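# Put the paper-filled crate into the yellow bay

## Task

Get the crate into the bay marked with yellow tape. It passes only if the crate ends upright, lies completely within the taped area without overlapping the tape, and still contains every piece of paper. Nothing else in the room may be moved or disturbed. The robot must not tip over or finish leaning. The crate has to stay in place by itself at the end; if the robot is what keeps it there, the goal is not met.

## Robot and tools

ROBOT. TidyBot++: a mobile base 0.54 m long, 0.50 m wide and 0.38 m high on four powered casters, carrying a single seven-joint arm with a two-finger gripper. The shoulder sits 0.12 m ahead of the base centre, 0.68 m above the floor. Cameras: base_camera (fixed on the base, 644x364 pinhole) and wrist_camera (fisheye, 644x476, looking along the hand). The arm starts folded with the hand pointing down, poking up to 0.08 m past the base front, elbow up to 1.15 m high.

FRAMES. Base frame: origin on the floor below the base centre, x forward, y left, z up. hand_pose is reported in it: the point between the finger pads, its z axis running out along the fingers, its y axis along the line the pads close on. Odometry frame: the base frame as it was when the scene began. base_odometry counts wheel turns only, so slip looks like travel and drift builds up; heading is positive to the left, -3.142 to 3.142. base_tilt is in degrees, forward and right positive; about 1 degree of fixed bias plus noise.

execute_actions. Arguments: actions (a list holding one action, or empty to just read state and images) and cameras (list of base_camera, wrist_camera or all; omitted/null/["all"] gives every camera, [] none). An action may hold:
- base: exactly one relative move, measured from where the base last reported itself: translate_m (metres, forward +, -2 to 2), strafe_m (metres, left +, -2 to 2) or rotate_rad (radians, counter-clockwise from above +, -6.3 to 6.3).
- joints: one object for the one arm, absolute targets by name in radians: joint_1_rad (any angle; + is clockwise from above, opposite to heading), joint_2_rad (-2.249 to 2.249, shoulder), joint_3_rad (any angle), joint_4_rad (-2.579 to 2.579, elbow), joint_5_rad (any angle), joint_6_rad (-2.099 to 2.099, wrist), joint_7_rad (any angle; hand down, + is counter-clockwise from above; at 1.57 the fingers open to the robot's left and right), gripper_pos (0 fully open to 1 fully closed, not radians). Done-tolerances: ±0.039 for joints 1-4, ±0.056 for 5-7, ±0.03 gripper. Any-angle joints go the short way; for larger turns send steps below half a turn.
- speeds: optional lower caps for this action only: translate_m and strafe_m 0.05-0.5 m/s, rotate_rad 0.1-1.57 rad/s (top values are defaults).
Motions start together and may finish at different times. A base move needing more than 8.667 s at its cap is refused; no action runs past 15 s. Unknown keys or out-of-range values refuse the call and nothing moves. Anything left out of an action may still be driving toward an older target.

wait: seconds, 0 to 10; commands nothing and returns the same state and images.
zoom_image: camera (base_camera or wrist_camera) and region [x0, y0, x1, y1] in pixels of that camera's latest full image, origin top-left, at most 504 by 504.
read_manual: section, only "licences"; moves nothing.
finished_scene: scene, the number of the current scene. It is final; the goal must already hold stably.

ARM GEOMETRY. Upper arm 0.42 m, forearm 0.31 m, hand 0.31 m to the hand point. With joint_1_rad 0, joint_3_rad 3.14, joint_5_rad 0 the arm moves in the base's x-z plane; segment tilts from vertical (forward +) are joint_2, joint_2 - joint_4, joint_2 - joint_4 - joint_6. Forward reach from the shoulder is the sum of length x sin(tilt), height the sum of length x cos(tilt). A downward hand reaches at most about 0.94 m above the floor, near the base only. Joints move up to 1.39 rad/s (1.22 for joints 5-7).

GRIPPER. Pad gap about 85 x (1 - gripper_pos) mm. At 1 the fingers squeeze at roughly 96-120 N each and keep squeezing: "done" means nothing was caught; "off_target" means an object stopped them at the shown reading. Closed tips reach about 20 mm beyond the hand point.

RESULT LINES. base_status and joint_status: "done" (base: wheels turned the full amount, even if they slipped or the base was blocked short); "off_target" (resting away from target, possibly still pushing); "contact_stop"/"time_out" (target dropped, holding where stopped; contact_stop on the base means something pushed it after it arrived, and the wheels keep pushing back until the next base command). "joint command not followed" plus "cause:" means arm targets were withheld, usually for self-collision; the gripper still acts, and withheld targets may be retried later. on_its_own reports uncommanded motion. motor_effort gives percent of maximum per motor, peak in brackets (noisy, biased). A "pictures" line lists image order. "Motor temperatures" follows joint_positions order. "ARM HIT" means the arm struck the base or itself.

FRICTION AND LOAD. Joints can stop slightly short with "all done"; improve by sending each joint its previous command plus (wanted minus read). Held objects make the arm sag; then never command a joint to its current reading. Trust images over hand_pose, which can be a centimetre or two off.

FAULTS. Torque limits 104.5 N m (joints 1-4, warning 56.7) and 51.3 N m (joints 5-7, warning 29.4); exceeding them freezes the arm and gripper for 10 s and skips the rest of the call, while the base continues. Motor heat warns at 60 °C (MOTOR HOT) and at 75 °C the arm sinks (OVER-TEMPERATURE FAULT, joints reporting limit_stop_at_motor_heat; resend targets). Holding loads heats motors, even while you think; the robot holds its last command between replies.

AVOID. Dropping or slamming the crate, spilling paper, hard or prolonged pushes, driving the base while the arm is caught on something high (tipping risk), horizontal shoves on a raised hand, knocking other objects. Loose objects may occasionally get nudged by outside disturbances, so check images before finishing.

Each tool is called after ">>>" as name(argument=value, ...) on one line, values as JSON.

## Session

>>> execute_actions(actions=[])

Scene clock: 0.00 s.
Motor temperatures (°C, as the motors report them): [36 34 34 37 48 48 50]
base_odometry: x=+0.000 y=+0.000 heading=+0.000 (m, m, rad; odometry frame)
base_tilt: forward=-0.3 right=-0.7 (deg)
base_status: not commanded
joint_positions: joint_1_rad=-0.010 joint_2_rad=-0.396 joint_3_rad=+3.150 joint_4_rad=-2.507 joint_5_rad=-0.019 joint_6_rad=-0.831 joint_7_rad=+1.583 gripper_pos=+0.000
joint_status: not commanded
motor_effort: joint_1_rad=+0 joint_2_rad=-1 joint_3_rad=-1 joint_4_rad=+13 joint_5_rad=-1 joint_6_rad=+0 joint_7_rad=+0 (%)
hand_pose: x=+0.2884 y=+0.0064 z=+0.6034 quat_wxyz=(-0.009, +0.995, +0.001, +0.100) (m; base frame)
pictures: base_camera, wrist_camera
Images, in order (width x height): base_camera 644x364, wrist_camera 644x476.

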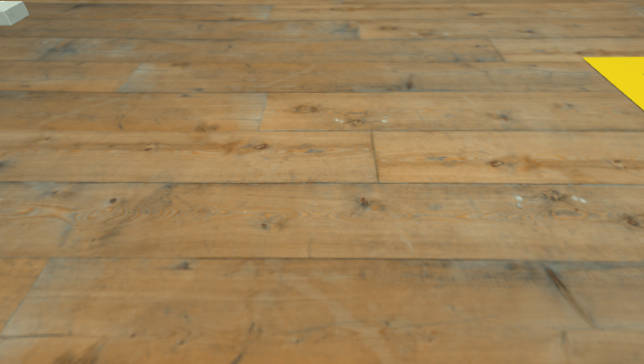

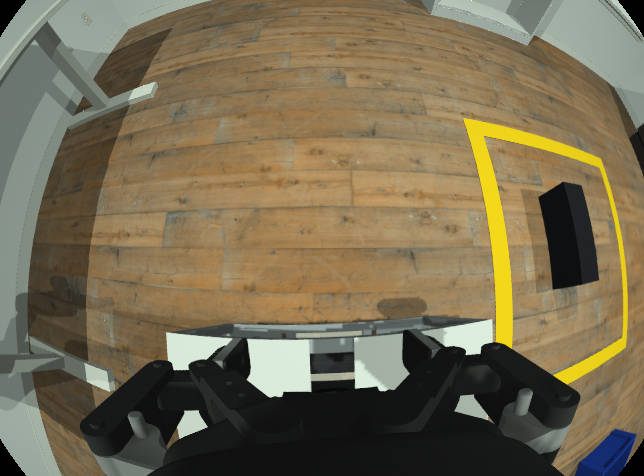

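>>> execute_actions(actions=[{"base":{"rotate_rad":-1.57},"joints":{"joint_2_rad":-0.2,"joint_4_rad":-1.6,"joint_6_rad":-1.3}}])

Scene clock: 6.70 s.
Motor temperatures (°C, as the motors report them): [36 34 34 37 48 48 50]
base_odometry: x=+0.000 y=+0.000 heading=-1.569 (m, m, rad; odometry frame)
base_tilt: forward=-0.3 right=-0.8 (deg)
base_status: done
joint_positions: joint_1_rad=-0.010 joint_2_rad=-0.213 joint_3_rad=+3.150 joint_4_rad=-1.611 joint_5_rad=-0.019 joint_6_rad=-1.268 joint_7_rad=+1.583 gripper_pos=+0.000
joint_status: all done
motor_effort: joint_1_rad=+0(1) joint_2_rad=-12(12) joint_3_rad=-1(0) joint_4_rad=+21(20) joint_5_rad=-1(2) joint_6_rad=+4(4) joint_7_rad=+0(0) (%)
hand_pose: x=+0.4823 y=+0.0075 z=+0.8706 quat_wxyz=(-0.009, +0.972, +0.006, +0.236) (m; base frame)
pictures: base_camera, wrist_camera
camera_calibration (this result's frames):
wrist_camera: T_world_to_cam=[[-0.0306322, -0.999401, -0.0160817, 0.0364232], [-0.875995, 0.0345909, -0.481079, 0.902183], [0.481347, -0.000648976, -0.87653, 0.666374], [0, 0, 0, 1]] pos_world=[0.470666, 0.00562654, 1.0187]
Images, in order (width x height): base_camera 644x364, wrist_camera 644x476.

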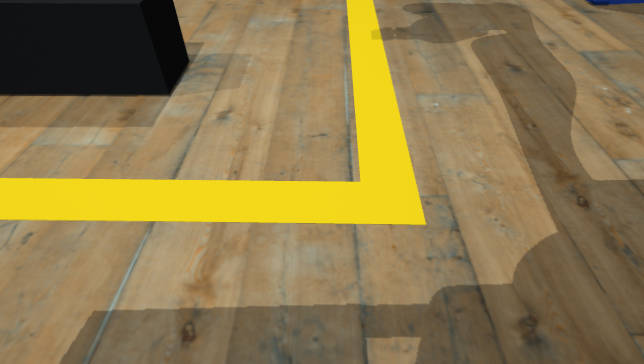

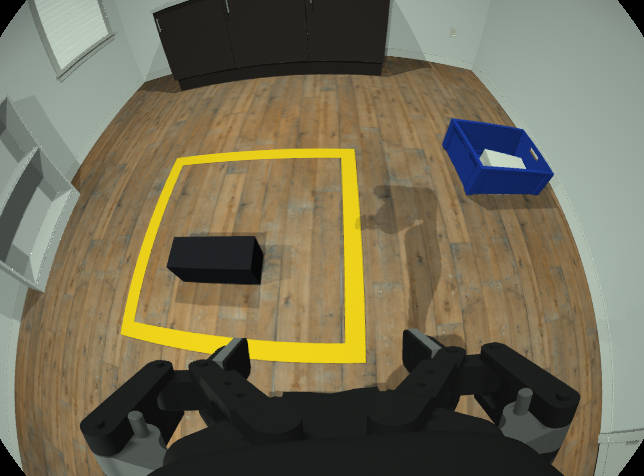

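>>> execute_actions(actions=[{"base":{"strafe_m":-0.12}}], cameras=[])

>>> execute_actions(actions=[{"base":{"translate_m":1.43}}], cameras=[])

>>> execute_actions(actions=[{"base":{"rotate_rad":-1.57},"joints":{"joint_6_rad":-1.6}}])

Scene clock: 31.73 s.
Motor temperatures (°C, as the motors report them): [36 34 34 37 48 48 50]
base_odometry: x=-0.120 y=+0.000 heading=-1.570 (m, m, rad; odometry frame)
base_tilt: forward=-0.3 right=-0.7 (deg)
base_status: done
joint_positions: joint_1_rad=-0.010 joint_2_rad=-0.213 joint_3_rad=+3.150 joint_4_rad=-1.611 joint_5_rad=-0.019 joint_6_rad=-1.269 joint_7_rad=+1.583 gripper_pos=+0.000
joint_status: not commanded
motor_effort: joint_1_rad=-1(1) joint_2_rad=-12(13) joint_3_rad=-1(1) joint_4_rad=+21(21) joint_5_rad=-1(2) joint_6_rad=+4(4) joint_7_rad=+1(1) (%)
hand_pose: x=+0.4824 y=+0.0073 z=+0.8704 quat_wxyz=(-0.009, +0.972, +0.006, +0.235) (m; base frame)
pictures: none
No camera images: the call's "cameras" was empty. Leave "cameras" out to get every camera's image.

Scene clock: 35.97 s.
Motor temperatures (°C, as the motors report them): [36 34 34 37 48 48 50]
base_odometry: x=-0.121 y=-1.430 heading=-1.571 (m, m, rad; odometry frame)
base_tilt: forward=-0.3 right=-0.7 (deg)
base_status: done
joint_positions: joint_1_rad=-0.010 joint_2_rad=-0.199 joint_3_rad=+3.150 joint_4_rad=-1.609 joint_5_rad=-0.019 joint_6_rad=-1.273 joint_7_rad=+1.583 gripper_pos=+0.000
joint_status: not commanded
motor_effort: joint_1_rad=+0(1) joint_2_rad=-13(15) joint_3_rad=-1(3) joint_4_rad=+21(21) joint_5_rad=-1(2) joint_6_rad=+4(4) joint_7_rad=+1(1) (%)
hand_pose: x=+0.4838 y=+0.0073 z=+0.8654 quat_wxyz=(-0.009, +0.974, +0.006, +0.227) (m; base frame)
pictures: none
No camera images: the call's "cameras" was empty. Leave "cameras" out to get every camera's image.

Scene clock: 38.33 s.
Motor temperatures (°C, as the motors report them): [36 34 34 37 48 48 50]
base_odometry: x=-0.121 y=-1.430 heading=-3.140 (m, m, rad; odometry frame)
base_tilt: forward=-0.3 right=-0.7 (deg)
base_status: done
joint_positions: joint_1_rad=-0.010 joint_2_rad=-0.199 joint_3_rad=+3.150 joint_4_rad=-1.607 joint_5_rad=-0.019 joint_6_rad=-1.590 joint_7_rad=+1.583 gripper_pos=+0.000
joint_status: all done
motor_effort: joint_1_rad=+0(1) joint_2_rad=-11(14) joint_3_rad=-1(1) joint_4_rad=+19(20) joint_5_rad=-1(2) joint_6_rad=+1(3) joint_7_rad=+1(1) (%)
hand_pose: x=+0.3906 y=+0.0075 z=+0.8373 quat_wxyz=(-0.010, +0.997, +0.007, +0.072) (m; base frame)
pictures: base_camera, wrist_camera
camera_calibration (this result's frames):
wrist_camera: T_world_to_cam=[[-0.0278617, -0.999601, -0.00470678, 0.0224946], [-0.98511, 0.0282564, -0.169585, 0.587681], [0.16965, -0.0000882316, -0.985504, 0.894341], [0, 0, 0, 1]] pos_world=[0.427832, 0.00595877, 0.981144]
Images, in order (width x height): base_camera 644x364, wrist_camera 644x476.

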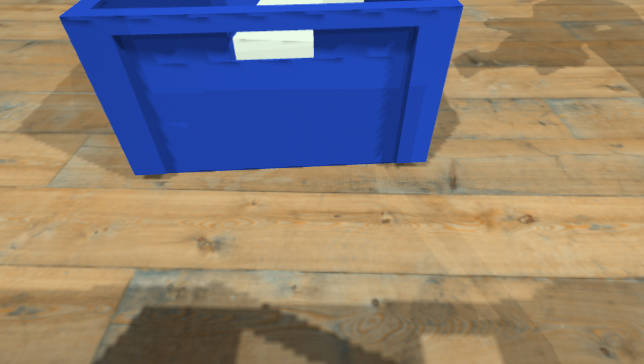

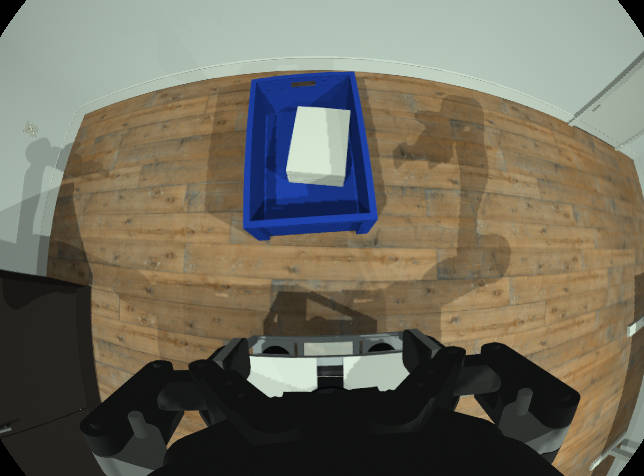

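>>> execute_actions(actions=[{"joints":{"joint_1_rad":-0.08,"joint_2_rad":1.0,"joint_4_rad":-1.546,"joint_6_rad":-0.59,"joint_7_rad":0.0}}])

Scene clock: 47.83 s.
Motor temperatures (°C, as the motors report them): [36 34 34 37 48 48 50]
base_odometry: x=-0.121 y=-1.430 heading=-3.140 (m, m, rad; odometry frame)
base_tilt: forward=-0.3 right=-0.8 (deg)
base_status: not commanded
joint_positions: joint_1_rad=-0.061 joint_2_rad=+0.999 joint_3_rad=+3.150 joint_4_rad=-1.561 joint_5_rad=-0.019 joint_6_rad=-0.620 joint_7_rad=+0.024 gripper_pos=+0.000
joint_status: all done
motor_effort: joint_1_rad=+0(0) joint_2_rad=-42(44) joint_3_rad=-2(2) joint_4_rad=+10(19) joint_5_rad=-1(1) joint_6_rad=+0(2) joint_7_rad=+1(1) (%)
hand_pose: x=+0.6328 y=+0.0311 z=+0.3355 quat_wxyz=(+0.013, +0.729, -0.684, -0.015) (m; base frame)
pictures: base_camera, wrist_camera
camera_calibration (this result's frames):
wrist_camera: T_world_to_cam=[[-0.998002, -0.0223819, 0.0590836, 0.61257], [-0.023852, 0.99942, -0.0242945, 0.0532341], [-0.0585056, -0.0256552, -0.997957, 0.508104], [0, 0, 0, 1]] pos_world=[0.642343, -0.0264573, 0.472166]
Images, in order (width x height): base_camera 644x364, wrist_camera 644x476.

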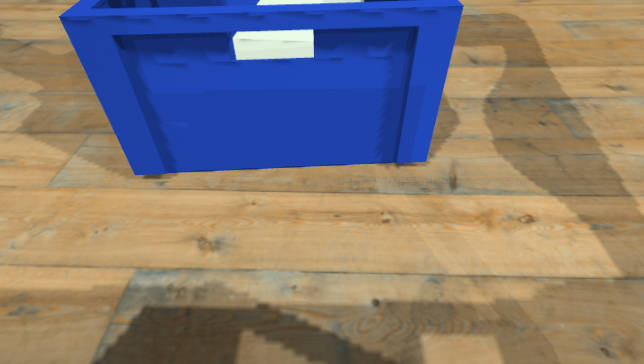

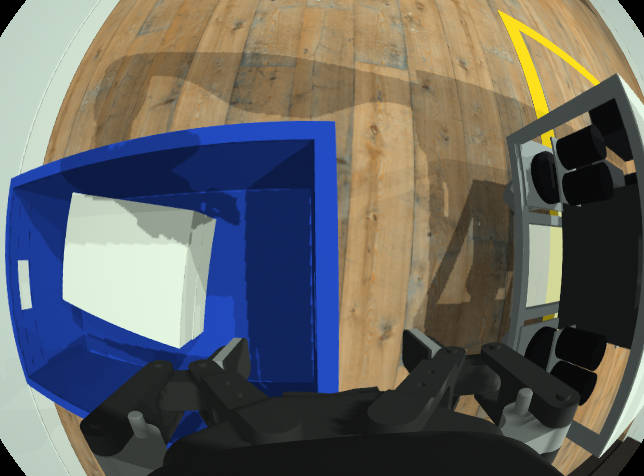

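Centred.

>>> execute_actions(actions=[{"joints":{"joint_2_rad":1.28,"joint_4_rad":-1.44,"joint_6_rad":-0.42}}])

>>> execute_actions(actions=[{"joints":{"gripper_pos":1}}], cameras=[])

>>> execute_actions(actions=[{"base":{"translate_m":-0.3},"speeds":{"translate_m":0.15}}])

Scene clock: 53.23 s.
Motor temperatures (°C, as the motors report them): [36 34 34 37 48 48 50]
base_odometry: x=-0.121 y=-1.430 heading=-3.140 (m, m, rad; odometry frame)
base_tilt: forward=-0.3 right=-0.8 (deg)
base_status: not commanded
joint_positions: joint_1_rad=-0.061 joint_2_rad=+1.283 joint_3_rad=+3.150 joint_4_rad=-1.453 joint_5_rad=-0.019 joint_6_rad=-0.451 joint_7_rad=+0.024 gripper_pos=+0.000
joint_status: all done
motor_effort: joint_1_rad=-1(0) joint_2_rad=-44(47) joint_3_rad=-2(2) joint_4_rad=+7(10) joint_5_rad=-1(1) joint_6_rad=+0(1) joint_7_rad=+0(1) (%)
hand_pose: x=+0.6317 y=+0.0299 z=+0.2012 quat_wxyz=(+0.016, +0.729, -0.684, -0.016) (m; base frame)
pictures: base_camera, wrist_camera
camera_calibration (this result's frames):
wrist_camera: T_world_to_cam=[[-0.997585, -0.0227184, 0.0656428, 0.617813], [-0.0246266, 0.999293, -0.0284071, 0.0525267], [-0.0649511, -0.0299551, -0.997439, 0.378053], [0, 0, 0, 1]] pos_world=[0.642169, -0.0271292, 0.338022]
Images, in order (width x height): base_camera 644x364, wrist_camera 644x476.

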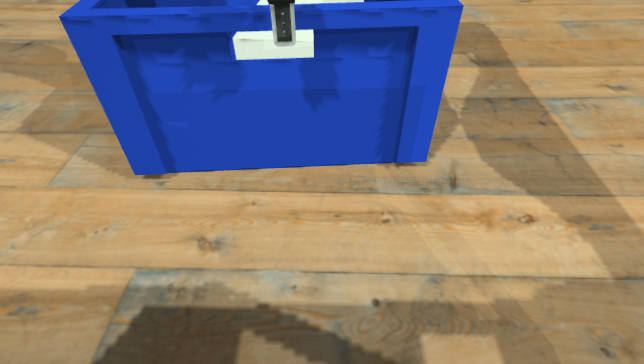

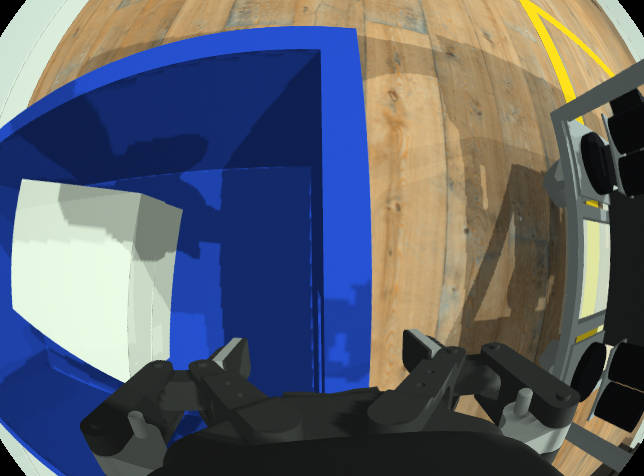

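Scene clock: 54.33 s.
Motor temperatures (°C, as the motors report them): [36 34 34 37 48 48 50]
base_odometry: x=-0.121 y=-1.430 heading=-3.140 (m, m, rad; odometry frame)
base_tilt: forward=-0.3 right=-0.7 (deg)
base_status: not commanded
joint_positions: joint_1_rad=-0.061 joint_2_rad=+1.283 joint_3_rad=+3.150 joint_4_rad=-1.467 joint_5_rad=-0.019 joint_6_rad=-0.449 joint_7_rad=+0.016 gripper_pos=+0.781
joint_status: gripper_pos off_target (ended at +0.781, target +1.000)
motor_effort: joint_1_rad=+0(1) joint_2_rad=-44(48) joint_3_rad=-1(2) joint_4_rad=+12(16) joint_5_rad=+0(2) joint_6_rad=+2(7) joint_7_rad=+2(3) (%)
hand_pose: x=+0.6233 y=+0.0294 z=+0.1996 quat_wxyz=(+0.021, +0.726, -0.687, -0.020) (m; base frame)
pictures: none
No camera images: the call's "cameras" was empty. Leave "cameras" out to get every camera's image.

Scene clock: 57.03 s.
Motor temperatures (°C, as the motors report them): [36 34 34 37 48 48 50]
base_odometry: x=+0.179 y=-1.430 heading=-3.141 (m, m, rad; odometry frame)
base_tilt: forward=-0.3 right=-0.7 (deg)
base_status: done
joint_positions: joint_1_rad=-0.062 joint_2_rad=+1.302 joint_3_rad=+3.154 joint_4_rad=-1.394 joint_5_rad=-0.019 joint_6_rad=-0.383 joint_7_rad=+0.012 gripper_pos=+0.786
joint_status: not commanded
motor_effort: joint_1_rad=-1(4) joint_2_rad=-49(53) joint_3_rad=-2(6) joint_4_rad=+2(12) joint_5_rad=+0(1) joint_6_rad=-4(10) joint_7_rad=+3(4) (%)
hand_pose: x=+0.6788 y=+0.0310 z=+0.1992 quat_wxyz=(-0.021, +0.725, -0.688, +0.023) (m; base frame)
pictures: base_camera, wrist_camera
camera_calibration (this result's frames):
wrist_camera: T_world_to_cam=[[-0.99904, -0.0119486, -0.0421544, 0.687159], [-0.0107547, 0.999538, -0.0284359, 0.0430954], [0.0424747, -0.0279552, -0.998706, 0.306369], [0, 0, 0, 1]] pos_world=[0.673949, -0.0263003, 0.336165]
Images, in order (width x height): base_camera 644x364, wrist_camera 644x476.

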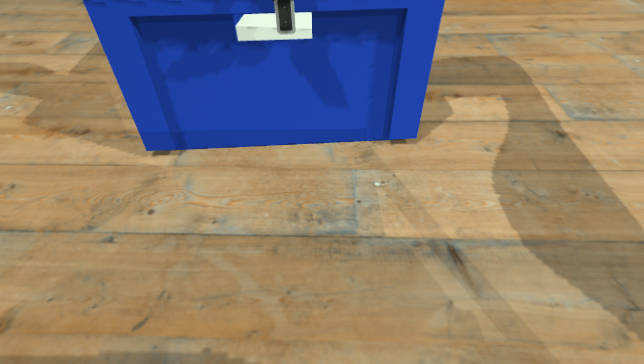

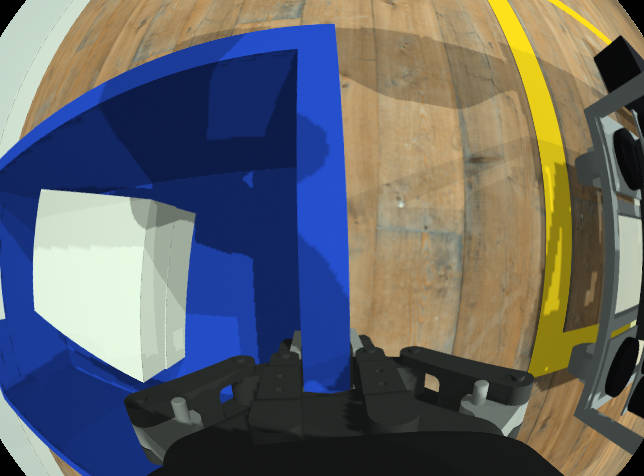

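>>> execute_actions(actions=[{"base":{"translate_m":-0.55},"joints":{"joint_1_rad":0.4,"joint_7_rad":0.2},"speeds":{"translate_m":0.2}}])

Scene clock: 65.70 s.
Motor temperatures (°C, as the motors report them): [36 34 34 37 48 48 50]
base_odometry: x=+0.729 y=-1.430 heading=-3.141 (m, m, rad; odometry frame)
base_tilt: forward=-0.3 right=-0.7 (deg)
base_status: done
joint_positions: joint_1_rad=+0.353 joint_2_rad=+1.303 joint_3_rad=+3.100 joint_4_rad=-1.398 joint_5_rad=-0.005 joint_6_rad=-0.381 joint_7_rad=+0.233 gripper_pos=+0.786
joint_status: joint_1_rad off_target (ended at +0.353, target +0.400); the others done
motor_effort: joint_1_rad=+5(18) joint_2_rad=-48(54) joint_3_rad=+2(11) joint_4_rad=+2(4) joint_5_rad=-1(7) joint_6_rad=-6(10) joint_7_rad=+0(9) (%)
hand_pose: x=+0.6521 y=-0.1672 z=+0.1992 quat_wxyz=(-0.032, +0.665, -0.746, +0.016) (m; base frame)
pictures: base_camera, wrist_camera
camera_calibration (this result's frames):
wrist_camera: T_world_to_cam=[[-0.986739, 0.155777, -0.0455952, 0.678762], [0.155818, 0.987782, 0.00268, 0.124133], [0.0454556, -0.00446007, -0.998956, 0.303997], [0, 0, 0, 1]] pos_world=[0.6366, -0.226996, 0.334295]
Images, in order (width x height): base_camera 644x364, wrist_camera 644x476.

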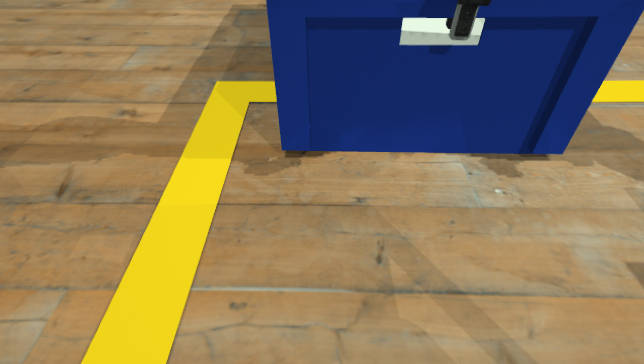

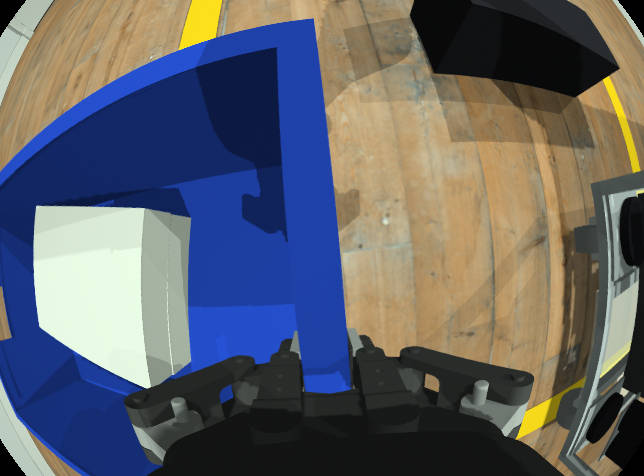

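>>> execute_actions(actions=[{"base":{"translate_m":-0.48},"speeds":{"translate_m":0.2}}])

>>> execute_actions(actions=[{"joints":{"joint_1_rad":0.45,"joint_7_rad":0.28,"joint_2_rad":1.25,"joint_4_rad":-1.75,"joint_6_rad":-0.17}}])

>>> execute_actions(actions=[{"joints":{"gripper_pos":0}}], cameras=[])

>>> execute_actions(actions=[{"joints":{"joint_2_rad":0.5,"joint_4_rad":-1.5,"joint_6_rad":-0.9,"joint_7_rad":1.57}}])

Scene clock: 74.47 s.
Motor temperatures (°C, as the motors report them): [36 34 34 37 48 48 50]
base_odometry: x=+1.209 y=-1.430 heading=+3.141 (m, m, rad; odometry frame)
base_tilt: forward=-0.3 right=-0.7 (deg)
base_status: done
joint_positions: joint_1_rad=+0.358 joint_2_rad=+1.303 joint_3_rad=+3.104 joint_4_rad=-1.396 joint_5_rad=-0.008 joint_6_rad=-0.379 joint_7_rad=+0.228 gripper_pos=+0.786
joint_status: not commanded
motor_effort: joint_1_rad=+5(11) joint_2_rad=-48(53) joint_3_rad=+1(7) joint_4_rad=+2(4) joint_5_rad=+0(1) joint_6_rad=-6(10) joint_7_rad=+0(1) (%)
hand_pose: x=+0.6525 y=-0.1722 z=+0.1991 quat_wxyz=(-0.033, +0.660, -0.750, +0.019) (m; base frame)
pictures: base_camera, wrist_camera
camera_calibration (this result's frames):
wrist_camera: T_world_to_cam=[[-0.984346, 0.169208, -0.049319, 0.681439], [0.169397, 0.985548, 0.000355975, 0.120176], [0.0486665, -0.00800411, -0.998783, 0.301202], [0, 0, 0, 1]] pos_world=[0.635755, -0.231333, 0.334401]
Images, in order (width x height): base_camera 644x364, wrist_camera 644x476.

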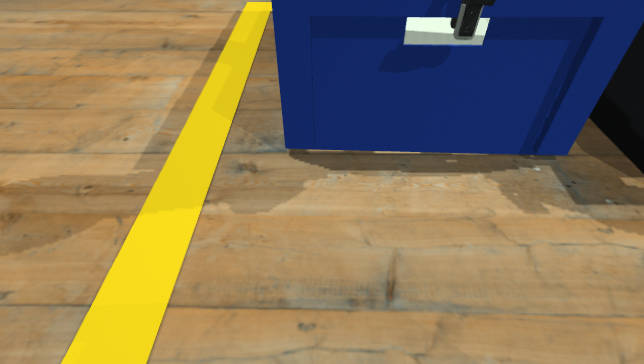

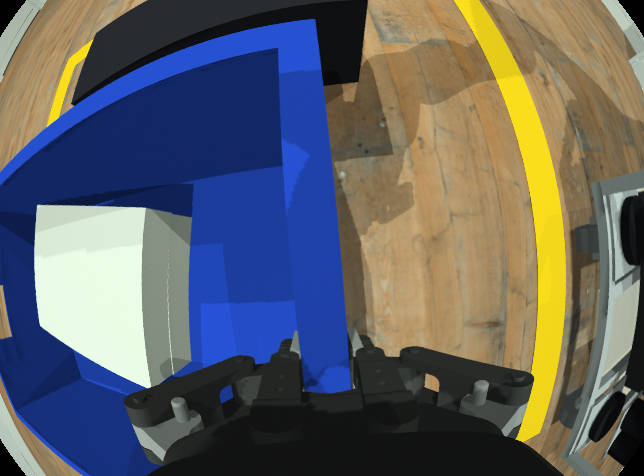

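Scene clock: 75.87 s.
Motor temperatures (°C, as the motors report them): [36 34 34 37 48 48 50]
base_odometry: x=+1.209 y=-1.430 heading=+3.141 (m, m, rad; odometry frame)
base_tilt: forward=-0.3 right=-0.7 (deg)
base_status: not commanded
joint_positions: joint_1_rad=+0.404 joint_2_rad=+1.247 joint_3_rad=+3.104 joint_4_rad=-1.679 joint_5_rad=-0.008 joint_6_rad=-0.148 joint_7_rad=+0.261 gripper_pos=+0.786
joint_status: joint_1_rad off_target (ended at +0.404, target +0.450); joint_4_rad off_target (ended at -1.679, target -1.750); the others done
motor_effort: joint_1_rad=+5(7) joint_2_rad=-38(48) joint_3_rad=+4(4) joint_4_rad=-6(6) joint_5_rad=-1(1) joint_6_rad=-7(9) joint_7_rad=-1(1) (%)
hand_pose: x=+0.5765 y=-0.1683 z=+0.1990 quat_wxyz=(-0.032, +0.656, -0.754, +0.022) (m; base frame)
pictures: base_camera, wrist_camera
camera_calibration (this result's frames):
wrist_camera: T_world_to_cam=[[-0.982176, 0.18027, -0.0532278, 0.607369], [0.180787, 0.983509, -0.00503968, 0.123437], [0.0514416, -0.0145728, -0.99857, 0.302002], [0, 0, 0, 1]] pos_world=[0.558692, -0.22649, 0.334521]
Images, in order (width x height): base_camera 644x364, wrist_camera 644x476.

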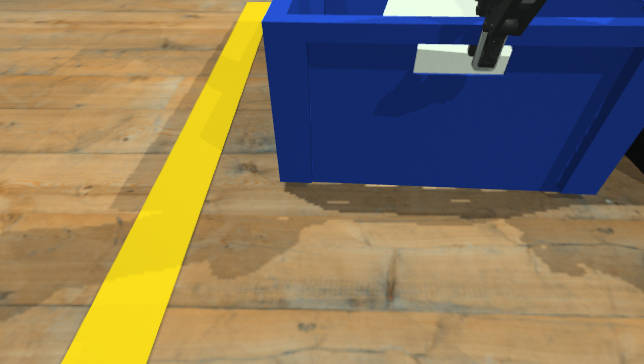

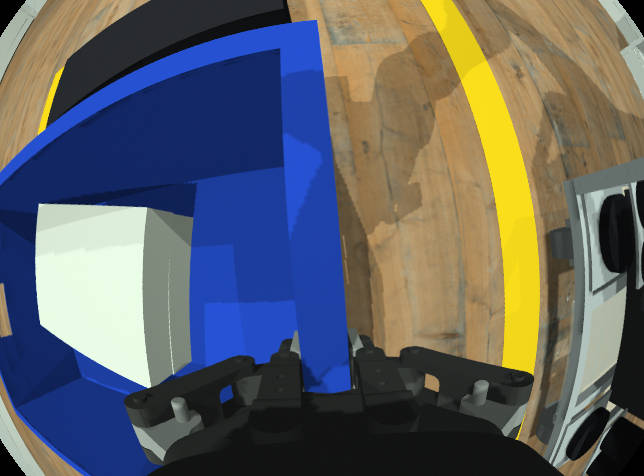

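Scene clock: 76.97 s.
Motor temperatures (°C, as the motors report them): [36 34 34 37 48 48 50]
base_odometry: x=+1.209 y=-1.430 heading=+3.141 (m, m, rad; odometry frame)
base_tilt: forward=-0.3 right=-0.7 (deg)
base_status: not commanded
joint_positions: joint_1_rad=+0.424 joint_2_rad=+1.244 joint_3_rad=+3.120 joint_4_rad=-1.725 joint_5_rad=-0.008 joint_6_rad=-0.147 joint_7_rad=+0.261 gripper_pos=+0.000
joint_status: all done
on_its_own: joint_4_rad moved -0.047 to your old target -1.750
motor_effort: joint_1_rad=+1(5) joint_2_rad=-39(43) joint_3_rad=+0(4) joint_4_rad=+2(6) joint_5_rad=-1(1) joint_6_rad=-1(7) joint_7_rad=+0(0) (%)
hand_pose: x=+0.5443 y=-0.1761 z=+0.1965 quat_wxyz=(-0.015, +0.647, -0.763, +0.007) (m; base frame)
pictures: none
No camera images: the call's "cameras" was empty. Leave "cameras" out to get every camera's image.

Scene clock: 79.03 s.
Motor temperatures (°C, as the motors report them): [36 34 34 37 48 48 50]
base_odometry: x=+1.209 y=-1.430 heading=+3.141 (m, m, rad; odometry frame)
base_tilt: forward=-0.3 right=-0.7 (deg)
base_status: not commanded
joint_positions: joint_1_rad=+0.433 joint_2_rad=+0.499 joint_3_rad=+3.132 joint_4_rad=-1.512 joint_5_rad=-0.008 joint_6_rad=-0.870 joint_7_rad=+1.547 gripper_pos=+0.000
joint_status: all done
motor_effort: joint_1_rad=+0(1) joint_2_rad=-36(44) joint_3_rad=-2(3) joint_4_rad=+18(18) joint_5_rad=-1(1) joint_6_rad=+2(2) joint_7_rad=+1(1) (%)
hand_pose: x=+0.6360 y=-0.2296 z=+0.6164 quat_wxyz=(+0.020, +0.966, -0.223, +0.128) (m; base frame)
pictures: base_camera, wrist_camera
camera_calibration (this result's frames):
wrist_camera: T_world_to_cam=[[-0.475786, -0.879517, -0.00884792, 0.106348], [-0.842712, 0.458711, -0.281817, 0.876084], [0.251921, -0.126628, -0.959427, 0.537571], [0, 0, 0, 1]] pos_world=[0.65346, -0.240262, 0.763597]
Images, in order (width x height): base_camera 644x364, wrist_camera 644x476.

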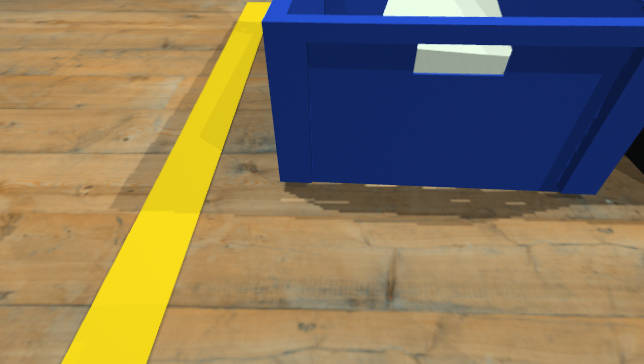

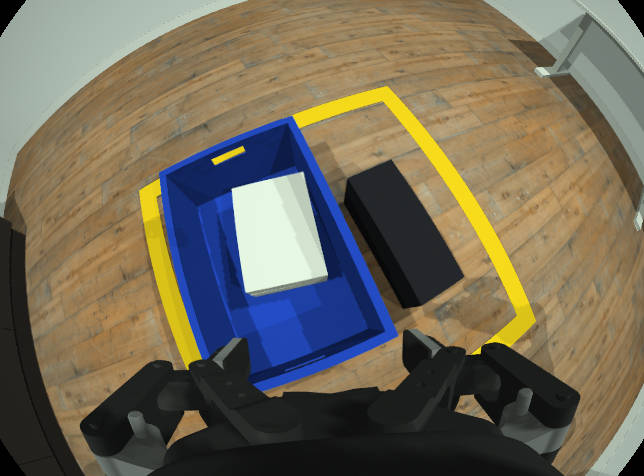

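>>> finished_scene(scene=1)

The scene is finished: the task was done.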